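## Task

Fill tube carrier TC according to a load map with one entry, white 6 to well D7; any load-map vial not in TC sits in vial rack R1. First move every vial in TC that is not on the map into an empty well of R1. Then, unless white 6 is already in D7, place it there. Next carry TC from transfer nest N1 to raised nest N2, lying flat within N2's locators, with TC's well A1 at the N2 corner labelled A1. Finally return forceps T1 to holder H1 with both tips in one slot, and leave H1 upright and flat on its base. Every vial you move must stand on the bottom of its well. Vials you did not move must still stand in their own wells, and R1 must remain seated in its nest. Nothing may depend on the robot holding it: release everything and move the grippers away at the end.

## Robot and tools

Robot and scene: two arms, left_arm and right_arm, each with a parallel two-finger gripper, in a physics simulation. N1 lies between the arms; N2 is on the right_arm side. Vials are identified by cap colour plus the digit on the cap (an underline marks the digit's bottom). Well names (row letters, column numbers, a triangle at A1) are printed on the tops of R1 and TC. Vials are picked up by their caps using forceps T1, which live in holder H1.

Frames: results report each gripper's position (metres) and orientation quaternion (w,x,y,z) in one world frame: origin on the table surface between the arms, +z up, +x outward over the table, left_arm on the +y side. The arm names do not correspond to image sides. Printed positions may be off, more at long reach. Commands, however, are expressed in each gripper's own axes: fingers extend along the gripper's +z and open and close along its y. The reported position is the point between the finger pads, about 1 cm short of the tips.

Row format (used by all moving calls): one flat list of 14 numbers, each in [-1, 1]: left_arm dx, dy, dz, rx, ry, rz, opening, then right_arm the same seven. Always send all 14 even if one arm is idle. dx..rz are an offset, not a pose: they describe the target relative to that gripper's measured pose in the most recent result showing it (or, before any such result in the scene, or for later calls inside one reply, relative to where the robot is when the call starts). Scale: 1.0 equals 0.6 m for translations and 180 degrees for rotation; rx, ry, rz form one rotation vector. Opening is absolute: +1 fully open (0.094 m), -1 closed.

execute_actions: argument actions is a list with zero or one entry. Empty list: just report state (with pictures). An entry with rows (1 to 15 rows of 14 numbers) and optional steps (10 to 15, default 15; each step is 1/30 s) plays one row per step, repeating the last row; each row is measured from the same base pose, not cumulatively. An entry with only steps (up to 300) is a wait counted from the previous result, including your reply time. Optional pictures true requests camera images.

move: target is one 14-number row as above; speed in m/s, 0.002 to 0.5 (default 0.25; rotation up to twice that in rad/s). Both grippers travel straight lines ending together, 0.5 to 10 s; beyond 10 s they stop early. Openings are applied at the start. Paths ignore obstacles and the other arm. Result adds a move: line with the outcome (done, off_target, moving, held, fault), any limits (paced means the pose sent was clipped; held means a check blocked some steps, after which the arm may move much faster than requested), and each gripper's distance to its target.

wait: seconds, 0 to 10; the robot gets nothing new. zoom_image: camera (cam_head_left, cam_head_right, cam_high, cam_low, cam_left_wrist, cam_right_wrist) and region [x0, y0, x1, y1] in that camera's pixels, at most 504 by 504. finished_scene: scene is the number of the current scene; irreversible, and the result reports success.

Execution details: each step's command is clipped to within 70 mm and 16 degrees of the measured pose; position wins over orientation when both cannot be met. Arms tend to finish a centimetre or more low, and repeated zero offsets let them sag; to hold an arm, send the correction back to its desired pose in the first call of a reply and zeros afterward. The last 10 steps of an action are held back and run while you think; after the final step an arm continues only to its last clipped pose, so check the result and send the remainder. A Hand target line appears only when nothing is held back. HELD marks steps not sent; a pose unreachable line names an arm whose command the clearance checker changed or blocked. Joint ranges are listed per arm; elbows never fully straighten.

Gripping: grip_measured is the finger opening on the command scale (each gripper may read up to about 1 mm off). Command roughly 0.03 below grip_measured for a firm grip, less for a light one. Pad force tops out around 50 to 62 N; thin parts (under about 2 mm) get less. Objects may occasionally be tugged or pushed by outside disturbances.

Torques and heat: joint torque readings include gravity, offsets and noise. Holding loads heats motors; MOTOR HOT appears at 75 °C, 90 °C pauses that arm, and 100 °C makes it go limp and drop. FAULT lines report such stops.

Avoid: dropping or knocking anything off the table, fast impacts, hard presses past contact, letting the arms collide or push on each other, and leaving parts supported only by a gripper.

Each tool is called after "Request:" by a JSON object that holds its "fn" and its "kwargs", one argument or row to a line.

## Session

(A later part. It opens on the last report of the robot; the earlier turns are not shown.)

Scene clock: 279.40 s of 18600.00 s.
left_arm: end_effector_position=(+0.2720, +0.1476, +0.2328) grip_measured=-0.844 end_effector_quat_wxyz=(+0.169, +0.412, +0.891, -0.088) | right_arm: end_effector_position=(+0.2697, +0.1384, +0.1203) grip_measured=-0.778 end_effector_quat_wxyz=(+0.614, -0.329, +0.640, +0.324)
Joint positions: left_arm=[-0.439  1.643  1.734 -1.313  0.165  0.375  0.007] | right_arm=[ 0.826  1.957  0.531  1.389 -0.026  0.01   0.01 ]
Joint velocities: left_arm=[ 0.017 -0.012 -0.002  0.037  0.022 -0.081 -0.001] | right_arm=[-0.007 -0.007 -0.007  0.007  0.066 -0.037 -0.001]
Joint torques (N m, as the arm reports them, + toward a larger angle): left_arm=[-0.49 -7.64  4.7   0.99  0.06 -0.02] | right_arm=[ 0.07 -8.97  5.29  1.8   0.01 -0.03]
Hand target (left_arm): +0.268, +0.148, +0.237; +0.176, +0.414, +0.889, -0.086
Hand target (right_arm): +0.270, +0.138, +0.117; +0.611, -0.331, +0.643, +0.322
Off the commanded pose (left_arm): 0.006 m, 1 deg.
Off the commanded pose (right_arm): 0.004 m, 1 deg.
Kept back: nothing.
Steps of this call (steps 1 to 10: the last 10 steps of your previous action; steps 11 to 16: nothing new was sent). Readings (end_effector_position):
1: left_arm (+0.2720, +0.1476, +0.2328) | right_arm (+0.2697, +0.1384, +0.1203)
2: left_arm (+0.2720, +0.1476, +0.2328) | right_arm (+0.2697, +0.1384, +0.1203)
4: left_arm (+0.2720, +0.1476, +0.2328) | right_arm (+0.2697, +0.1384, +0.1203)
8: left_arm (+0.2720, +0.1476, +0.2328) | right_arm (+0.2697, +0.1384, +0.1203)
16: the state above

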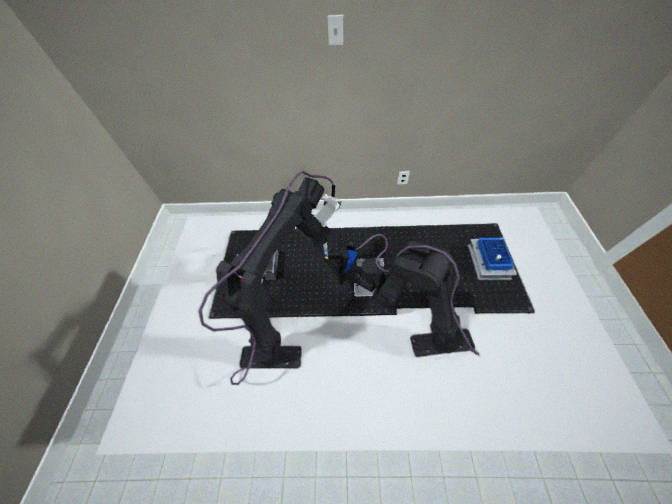

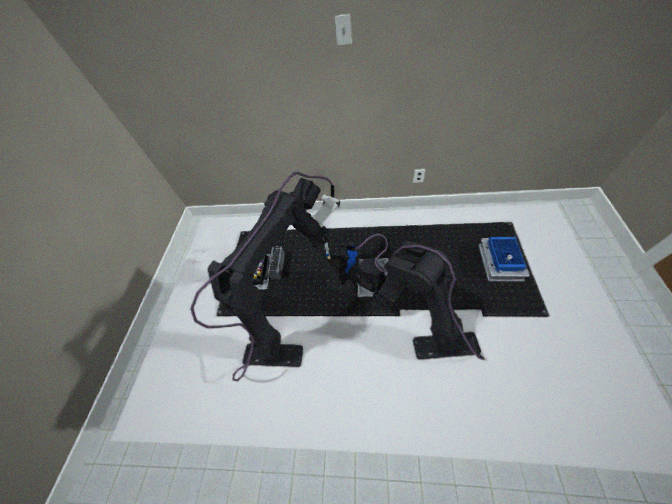

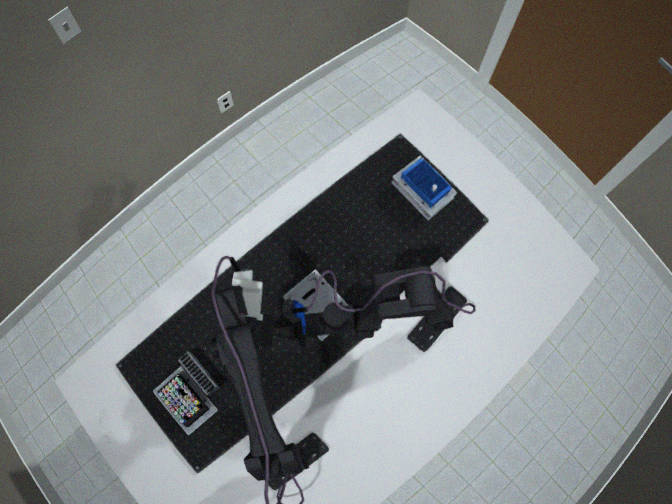

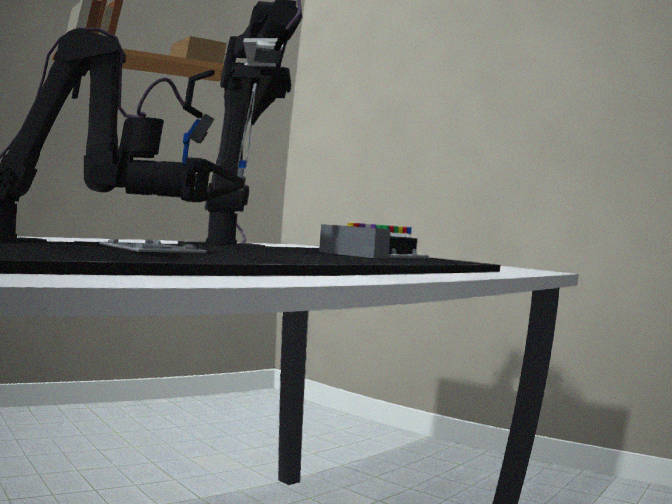

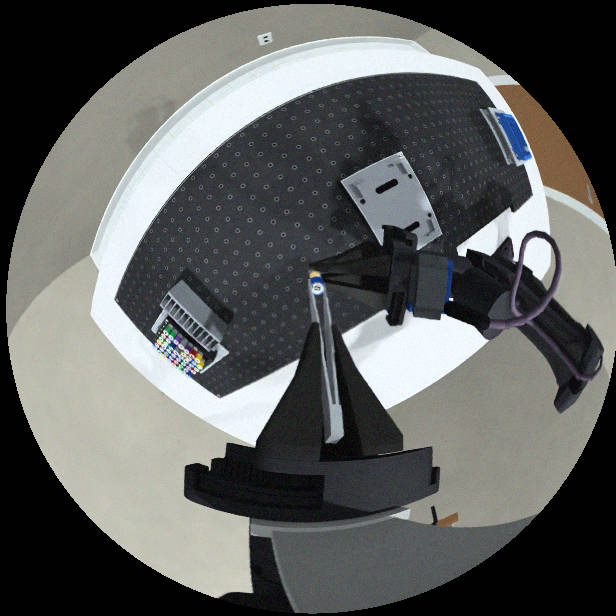

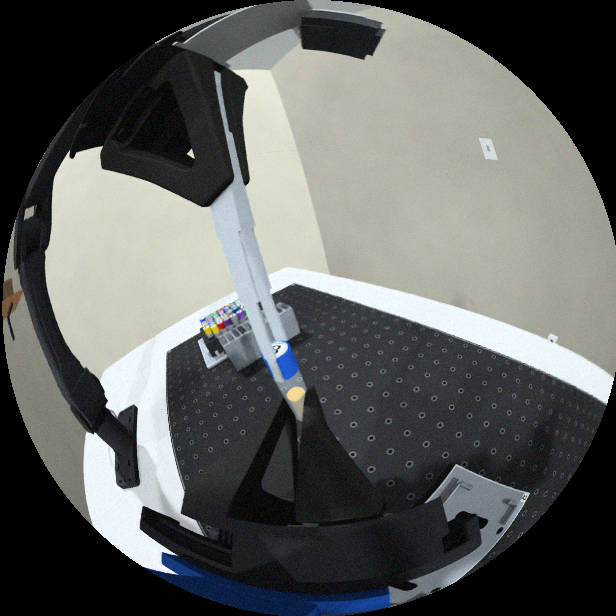

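Request:
{"fn": "execute_actions", "kwargs": {
  "actions": [
    {"rows":[[0.0022,-0.0045,-0.0085,-0.0025,-0.0033,0.0021,-0.855,0.006,0,0,0,0.003,0,-0.79],[0.0022,-0.0045,-0.0085,-0.0025,-0.0033,0.0021,-0.855,0.006,0,0,0,0.003,0,-0.78],[0.0022,-0.0045,-0.0085,-0.0025,-0.0033,0.0021,-0.855,0.006,0,0,0,0.003,0,-0.77],[0.0022,-0.0045,-0.0085,-0.0025,-0.0033,0.0021,-0.855,0.006,0,0,0,0.003,0,-0.76],[0.0022,-0.0045,-0.0085,-0.0025,-0.0033,0.0021,-0.855,0.006,0,0,0,0.003,0,-0.74],[0.0022,-0.0045,-0.0085,-0.0025,-0.0033,0.0021,-0.855,0.006,0,0,0,0.003,0,-0.70],[0.0022,-0.0045,-0.0085,-0.0025,-0.0033,0.0021,-0.855,0.006,0,0,0,0.003,0,-0.64],[0.0022,-0.0045,-0.0085,-0.0025,-0.0033,0.0021,-0.855,0.006,0,0,0,0.003,0,-0.56],[0.0022,-0.0045,-0.0085,-0.0025,-0.0033,0.0021,-0.855,0.006,0,0,0,0.003,0,-0.48],[0.0022,-0.0045,-0.0085,-0.0025,-0.0033,0.0021,-0.855,0.006,0,0,0,0.003,0,-0.4],[0.0022,-0.0045,-0.0085,-0.0025,-0.0033,0.0021,-0.855,0.006,0,0,0,0.003,0,-0.3]],"steps":13}
  ]
}}

Request:
{"fn": "wait", "kwargs": {
  "seconds": 0.2
}}

Request:
{"fn": "zoom_image", "kwargs": {
  "camera": "cam_left_wrist",
  "region": [285, 240, 345, 300]
}}

Request:
{"fn": "zoom_image", "kwargs": {
  "camera": "cam_right_wrist",
  "region": [220, 300, 360, 440]
}}

Scene clock: 280.27 s of 18600.00 s.
left_arm: end_effector_position=(+0.2720, +0.1476, +0.2328) grip_measured=-0.844 end_effector_quat_wxyz=(+0.169, +0.412, +0.891, -0.088) | right_arm: end_effector_position=(+0.2697, +0.1384, +0.1203) grip_measured=-0.766 end_effector_quat_wxyz=(+0.614, -0.329, +0.640, +0.324)
Joint positions: left_arm=[-0.439  1.643  1.734 -1.313  0.165  0.375  0.007] | right_arm=[ 0.826  1.957  0.531  1.389 -0.026  0.01   0.011]
Joint velocities: left_arm=[ 0.007 -0.002  0.012 -0.022 -0.066  0.007  0.   ] | right_arm=[ 0.007 -0.012  0.002  0.007 -0.022  0.022  0.004]
Joint torques (N m, as the arm reports them, + toward a larger angle): left_arm=[-0.42 -7.58  4.7   0.98  0.05 -0.01] | right_arm=[ 0.04 -8.98  5.24  1.8   0.01 -0.03]
Steps of this call (steps 1 to 23: nothing new was sent; steps 24 to 26: the first 3 steps of this action). Readings (end_effector_position):
24: left_arm (+0.2720, +0.1476, +0.2328) | right_arm (+0.2697, +0.1384, +0.1203)
25: left_arm (+0.2720, +0.1476, +0.2328) | right_arm (+0.2697, +0.1384, +0.1203)
26: the state above

Scene clock: 280.80 s of 18600.00 s.
left_arm: end_effector_position=(+0.2720, +0.1476, +0.2328) grip_measured=-0.844 end_effector_quat_wxyz=(+0.169, +0.412, +0.891, -0.088) | right_arm: end_effector_position=(+0.2697, +0.1384, +0.1203) grip_measured=-0.303 end_effector_quat_wxyz=(+0.614, -0.329, +0.640, +0.324)
Joint positions: left_arm=[-0.439  1.643  1.734 -1.313  0.165  0.375  0.007] | right_arm=[ 0.826  1.957  0.531  1.389 -0.026  0.01   0.033]
Joint velocities: left_arm=[-0.002 -0.017 -0.012 -0.125 -0.007 -0.007 -0.   ] | right_arm=[-0.017 -0.012 -0.002 -0.095  0.007 -0.022 -0.001]
Joint torques (N m, as the arm reports them, + toward a larger angle): left_arm=[-0.42 -7.55  4.74  1.    0.06 -0.03] | right_arm=[-0.01 -8.98  5.2   1.8   0.01 -0.04]
Hand target (left_arm): +0.268, +0.148, +0.237; +0.176, +0.414, +0.889, -0.086
Hand target (right_arm): +0.270, +0.138, +0.117; +0.611, -0.331, +0.643, +0.322
Off the commanded pose (left_arm): 0.006 m, 1 deg.
Off the commanded pose (right_arm): 0.004 m, 1 deg.
Kept back: nothing.
Steps of this call (steps 1 to 10: the last 10 steps of your previous action; steps 11 to 16: nothing new was sent). Readings (end_effector_position):
1: left_arm (+0.2720, +0.1476, +0.2328) | right_arm (+0.2697, +0.1384, +0.1203)
2: left_arm (+0.2720, +0.1476, +0.2328) | right_arm (+0.2697, +0.1384, +0.1203)
4: left_arm (+0.2720, +0.1476, +0.2328) | right_arm (+0.2697, +0.1384, +0.1203)
8: left_arm (+0.2720, +0.1476, +0.2328) | right_arm (+0.2697, +0.1384, +0.1203)
16: the state above

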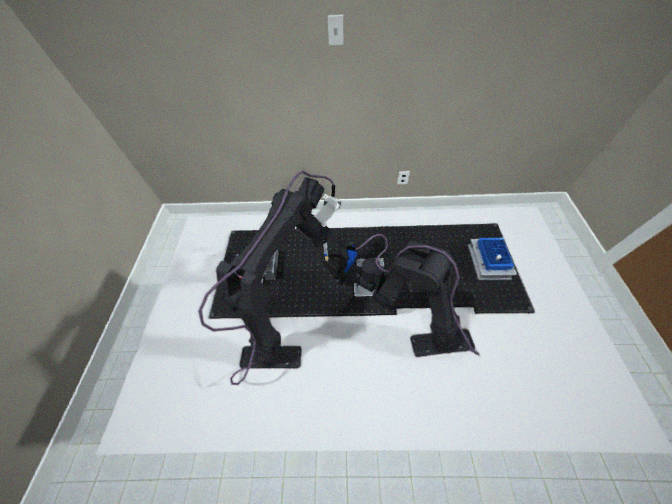

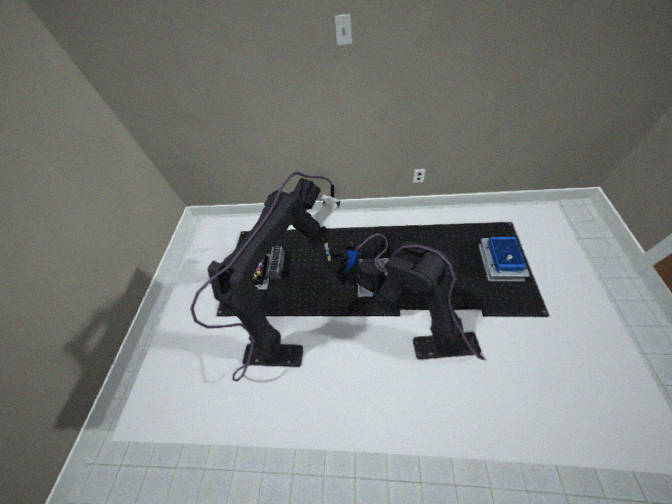

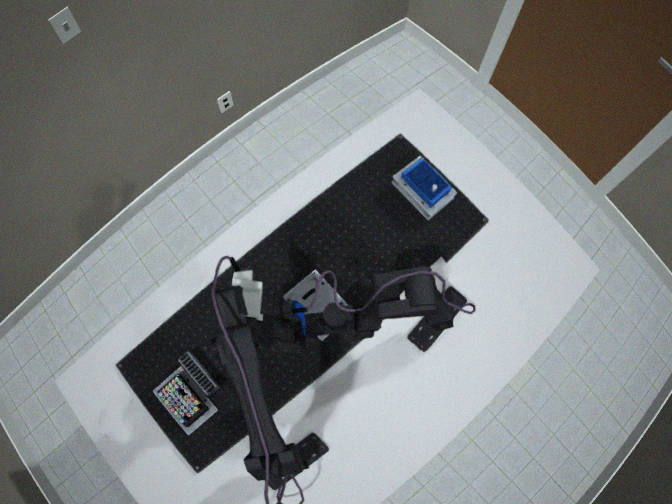

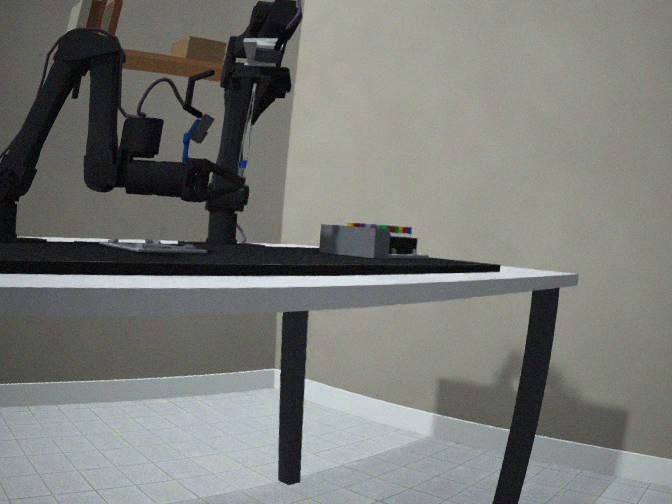

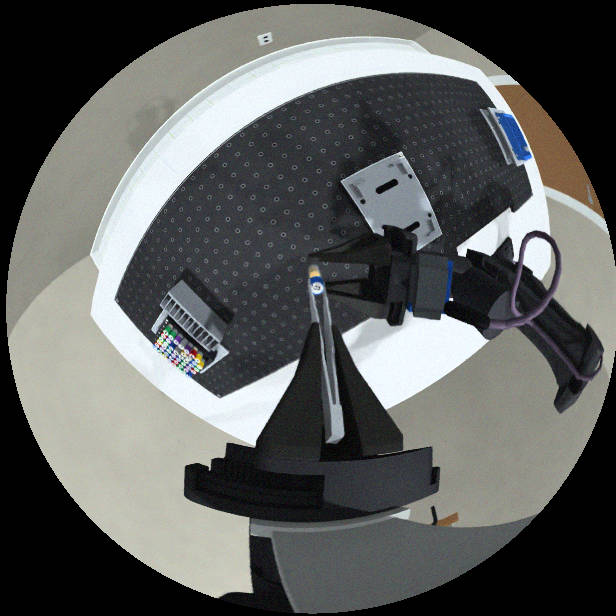

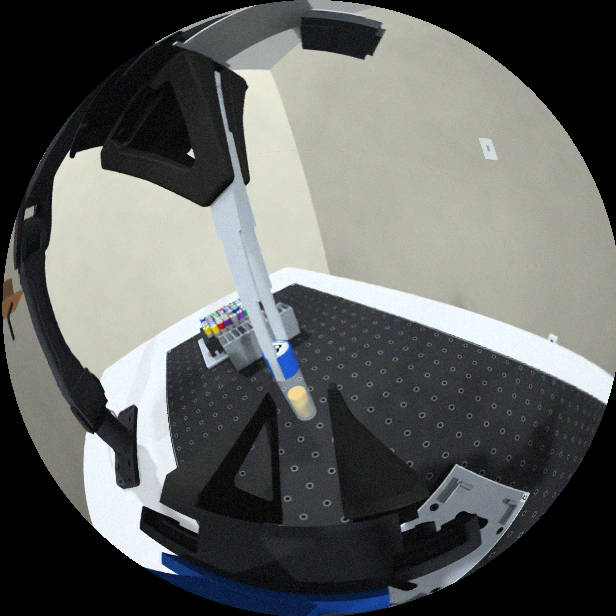

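Region (285, 240, 345, 300) of cam_left_wrist's 616x616 image, scaled by 8.400, with more detail than that image has.

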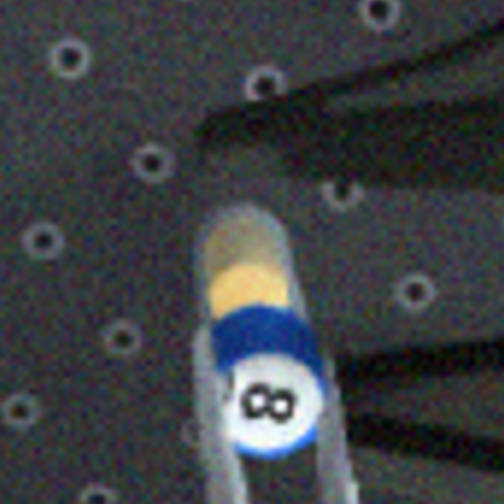

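Region (220, 300, 360, 440) of cam_right_wrist's 616x616 image, scaled by 3.600, with more detail than that image has.

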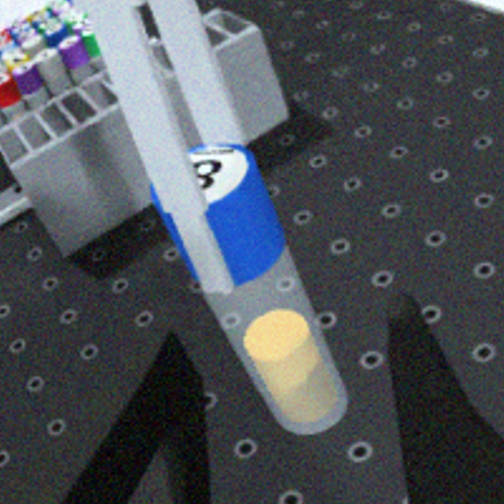

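Request:
{"fn": "move", "kwargs": {
  "target": [0.3725,0.2595,-0.1357,-0.199,-0.011,-0.4867,-0.855, 0,0,0,0,0,0,0.5],
  "speed": 0.25
}}

Request:
{"fn": "zoom_image", "kwargs": {
  "camera": "cam_left_wrist",
  "region": [270, 210, 360, 300]
}}

Scene clock: 287.23 s of 18600.00 s.
left_arm: end_effector_position=(+0.2336, +0.4233, +0.2186) grip_measured=-0.844 end_effector_quat_wxyz=(+0.178, -0.366, +0.911, +0.062) | right_arm: end_effector_position=(+0.2697, +0.1384, +0.1206) grip_measured=+0.497 end_effector_quat_wxyz=(+0.614, -0.329, +0.640, +0.324)
Joint positions: left_arm=[ 0.221  1.357  1.415 -1.296 -0.185 -0.534  0.007] | right_arm=[ 0.826  1.957  0.531  1.39  -0.026  0.01   0.07 ]
Joint velocities: left_arm=[ 0.002  0.012  0.027 -0.022  0.051 -0.095  0.001] | right_arm=[ 0.012 -0.012 -0.007 -0.007 -0.007  0.051 -0.001]
Joint torques (N m, as the arm reports them, + toward a larger angle): left_arm=[ 0.6  -3.27  6.25  0.91 -0.36 -0.1 ] | right_arm=[ 0.06 -9.49  5.26  1.81  0.01 -0.04]
Hand target (left_arm): +0.233, +0.429, +0.220; +0.179, -0.374, +0.907, +0.072
Hand target (right_arm): +0.270, +0.138, +0.120; +0.614, -0.329, +0.640, +0.324
Off the commanded pose (left_arm): 0.008 m, 1 deg.
Off the commanded pose (right_arm): 0.000 m, 0 deg.
Kept back: nothing.
move: done

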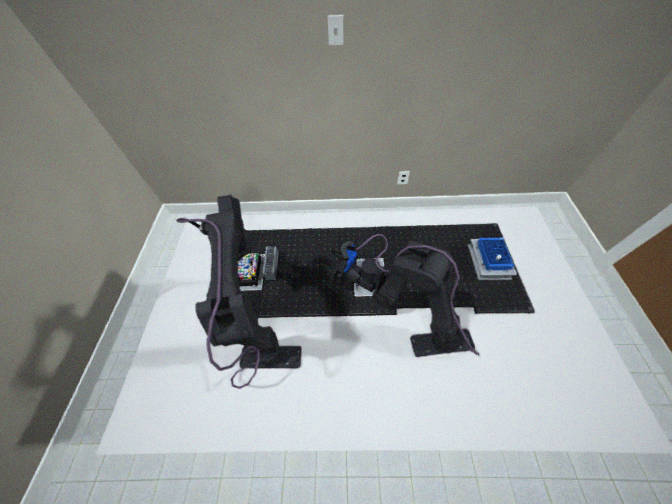

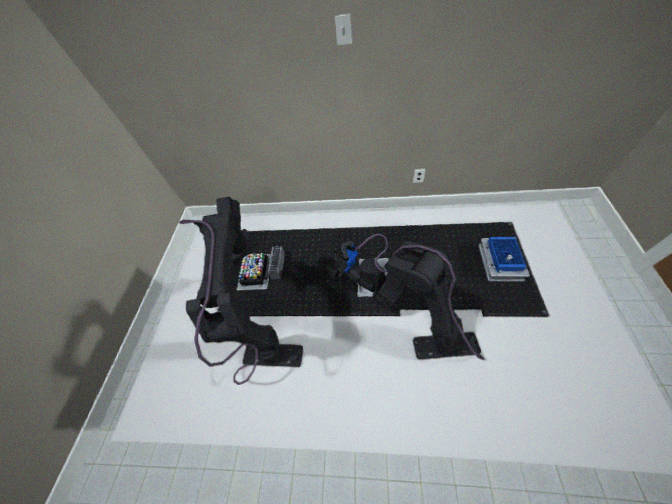

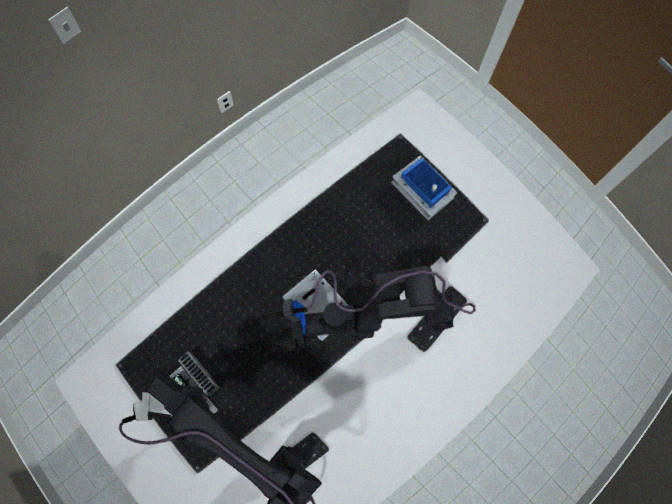

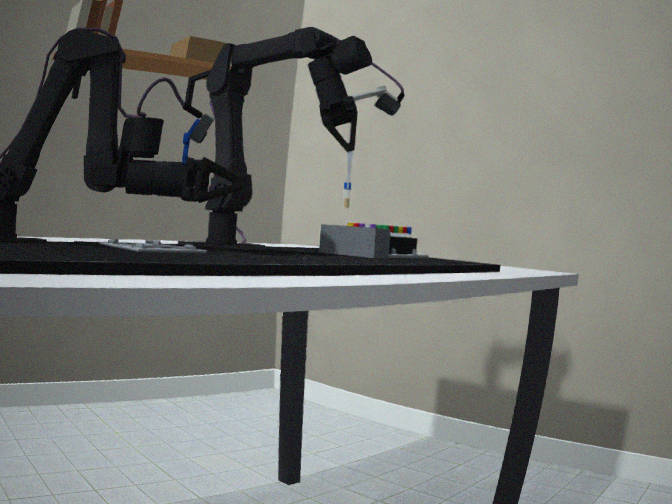

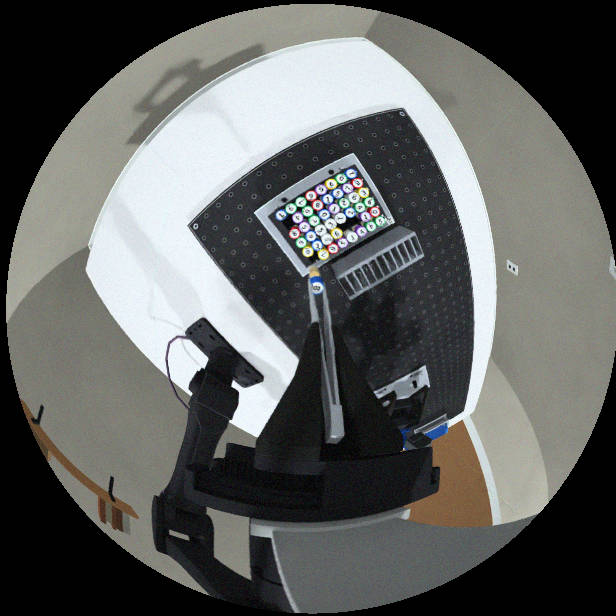

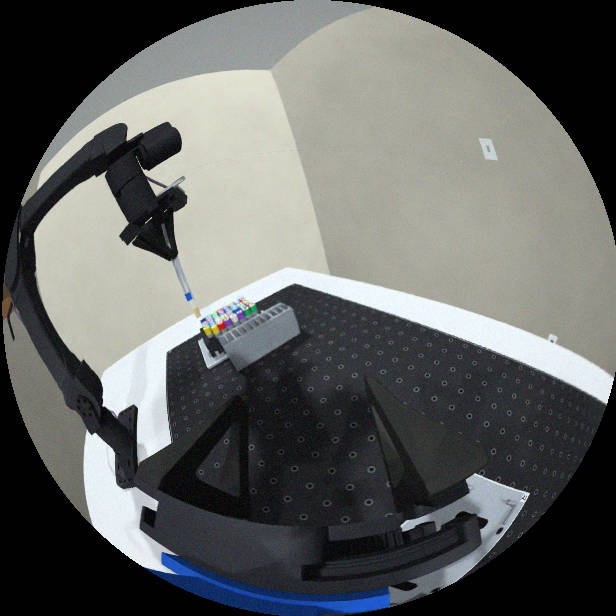

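Region (270, 210, 360, 300) of cam_left_wrist's 616x616 image, scaled by 5.600, with more detail than that image has.

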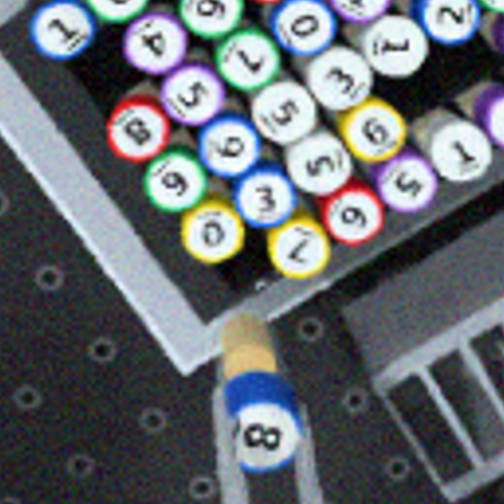

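Request:
{"fn": "execute_actions", "kwargs": {
  "actions": []
}}

Scene clock: 288.80 s of 18600.00 s.
left_arm: end_effector_position=(+0.2336, +0.4234, +0.2186) grip_measured=-0.844 end_effector_quat_wxyz=(+0.178, -0.367, +0.911, +0.062) | right_arm: end_effector_position=(+0.2697, +0.1384, +0.1206) grip_measured=+0.497 end_effector_quat_wxyz=(+0.614, -0.329, +0.640, +0.324)
Joint positions: left_arm=[ 0.221  1.357  1.415 -1.296 -0.185 -0.536  0.007] | right_arm=[ 0.826  1.957  0.531  1.39  -0.026  0.01   0.07 ]
Joint velocities: left_arm=[-0.012  0.002  0.002  0.022 -0.007  0.066  0.001] | right_arm=[ 0.007  0.002 -0.002  0.051  0.022 -0.007 -0.   ]
Joint torques (N m, as the arm reports them, + toward a larger angle): left_arm=[ 0.6  -3.27  6.22  0.92 -0.37 -0.1 ] | right_arm=[ 0.06 -9.5   5.27  1.81  0.01 -0.03]
Hand target (left_arm): +0.233, +0.429, +0.220; +0.179, -0.375, +0.907, +0.072
Hand target (right_arm): +0.270, +0.138, +0.120; +0.614, -0.329, +0.640, +0.324
Off the commanded pose (left_arm): 0.008 m, 1 deg.
Off the commanded pose (right_arm): 0.000 m, 0 deg.
Kept back: nothing.
Steps of this call (steps 1 to 47: nothing new was sent). Readings (end_effector_position):
1: left_arm (+0.2336, +0.4233, +0.2186) | right_arm (+0.2697, +0.1384, +0.1206)
2: left_arm (+0.2336, +0.4233, +0.2186) | right_arm (+0.2697, +0.1384, +0.1206)
4: left_arm (+0.2336, +0.4234, +0.2186) | right_arm (+0.2697, +0.1384, +0.1206)
8: left_arm (+0.2336, +0.4234, +0.2186) | right_arm (+0.2697, +0.1384, +0.1206)
47: the state above

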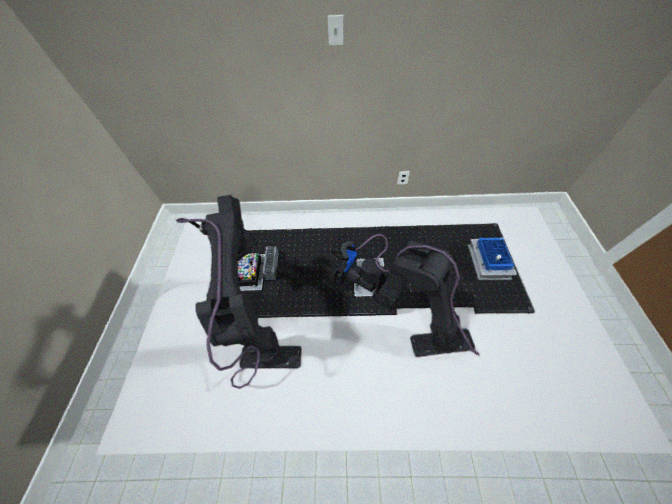

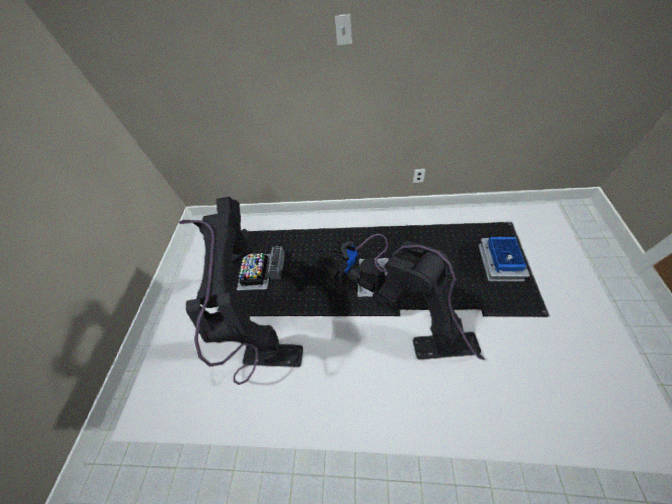

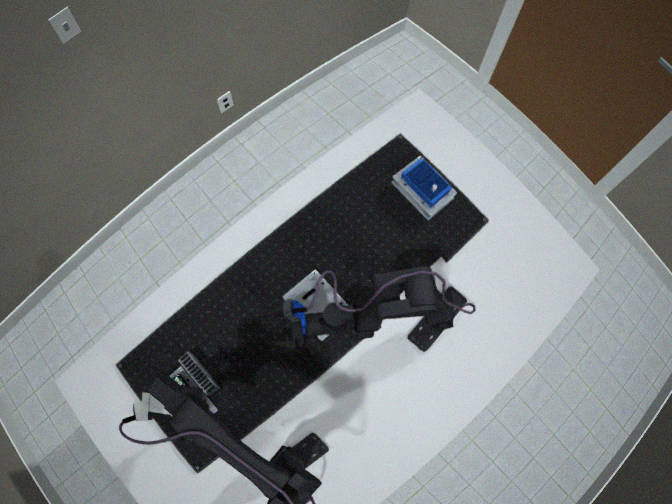

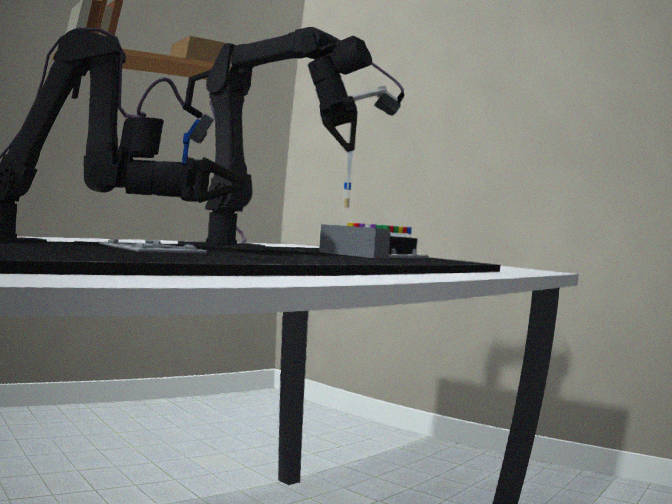

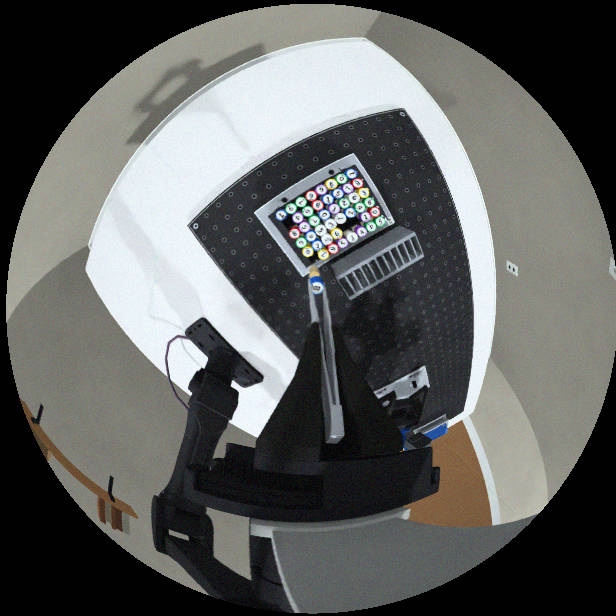

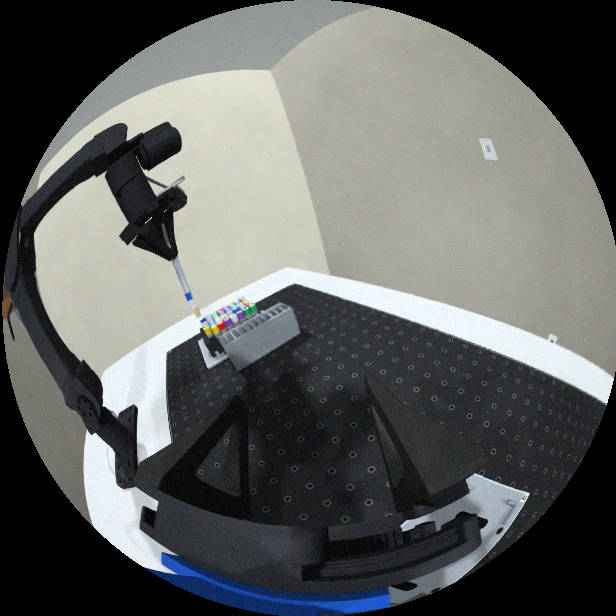

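Request:
{"fn": "move", "kwargs": {
  "target": [0.0113,0.0060,0.0503,-0.0063,-0.0008,-0.0052,-0.855,0,0,0,0,0,0,0.5],
  "speed": 0.04
}}

Request:
{"fn": "zoom_image", "kwargs": {
  "camera": "cam_left_wrist",
  "region": [285,240,345,300]
}}

Request:
{"fn": "zoom_image", "kwargs": {
  "camera": "cam_right_wrist",
  "region": [165,270,255,360]
}}

Scene clock: 291.13 s of 18600.00 s.
left_arm: end_effector_position=(+0.2335, +0.4234, +0.1863) grip_measured=-0.844 end_effector_quat_wxyz=(+0.163, -0.369, +0.913, +0.065) | right_arm: end_effector_position=(+0.2697, +0.1384, +0.1209) grip_measured=+0.497 end_effector_quat_wxyz=(+0.615, -0.329, +0.640, +0.324)
Joint positions: left_arm=[ 0.221  1.357  1.293 -1.205 -0.185 -0.54   0.007] | right_arm=[ 0.826  1.957  0.531  1.392 -0.026  0.01   0.07 ]
Joint velocities: left_arm=[-0.007 -0.017 -0.002 -0.007 -0.022 -0.022  0.001] | right_arm=[-0.002 -0.002 -0.007  0.037  0.022  0.007 -0.   ]
Joint torques (N m, as the arm reports them, + toward a larger angle): left_arm=[ 0.64 -4.55  4.82  1.09 -0.31 -0.1 ] | right_arm=[ 0.06 -9.56  5.28  1.81  0.01 -0.02]
Hand target (left_arm): +0.235, +0.429, +0.188; +0.175, -0.377, +0.907, +0.070
Hand target (right_arm): +0.270, +0.138, +0.121; +0.614, -0.329, +0.640, +0.324
Off the commanded pose (left_arm): 0.006 m, 2 deg.
Off the commanded pose (right_arm): 0.000 m, 0 deg.
Kept back: nothing.
move: done

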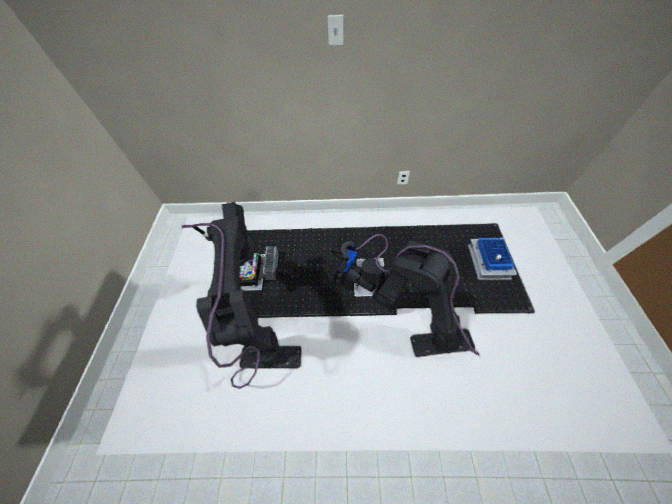

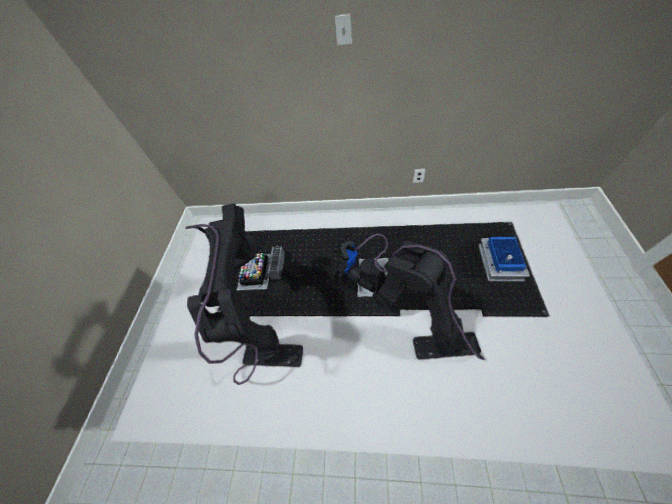

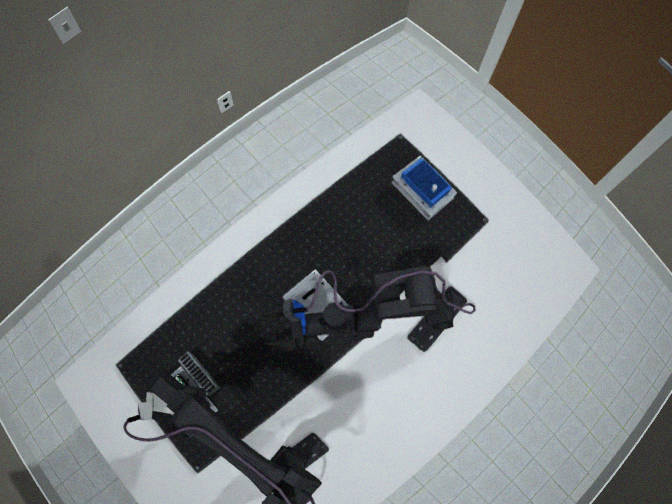

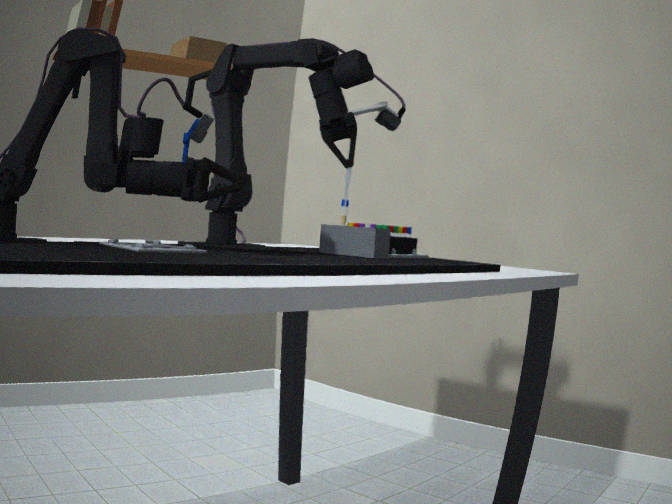

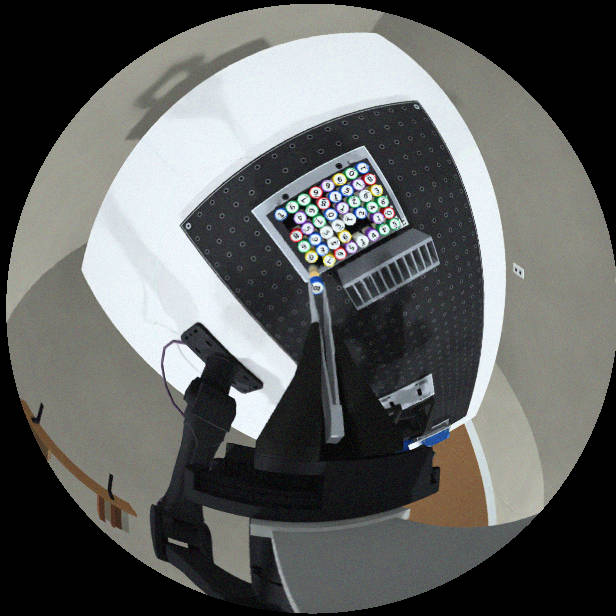

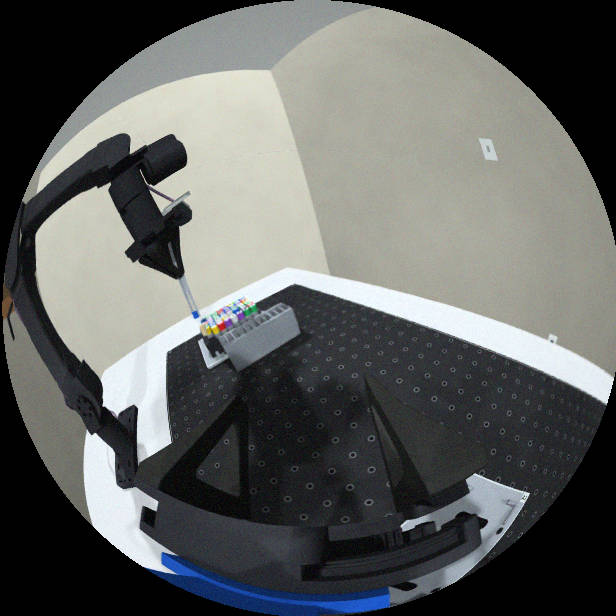

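Region (285, 240, 345, 300) of cam_left_wrist's 616x616 image, scaled by 8.400, with more detail than that image has.

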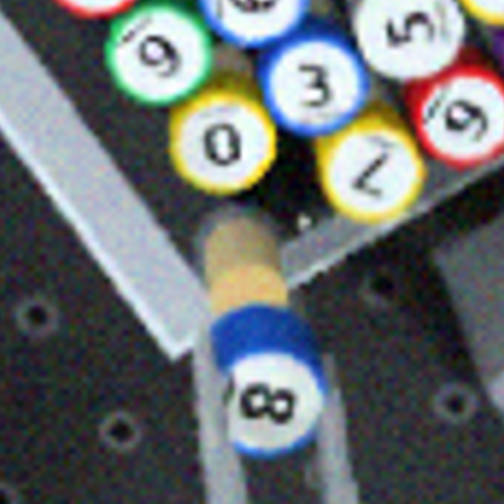

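Region (165, 270, 255, 360) of cam_right_wrist's 616x616 image, scaled by 5.600, with more detail than that image has.

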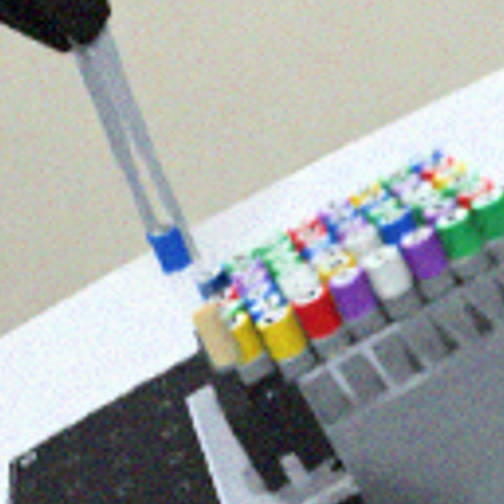

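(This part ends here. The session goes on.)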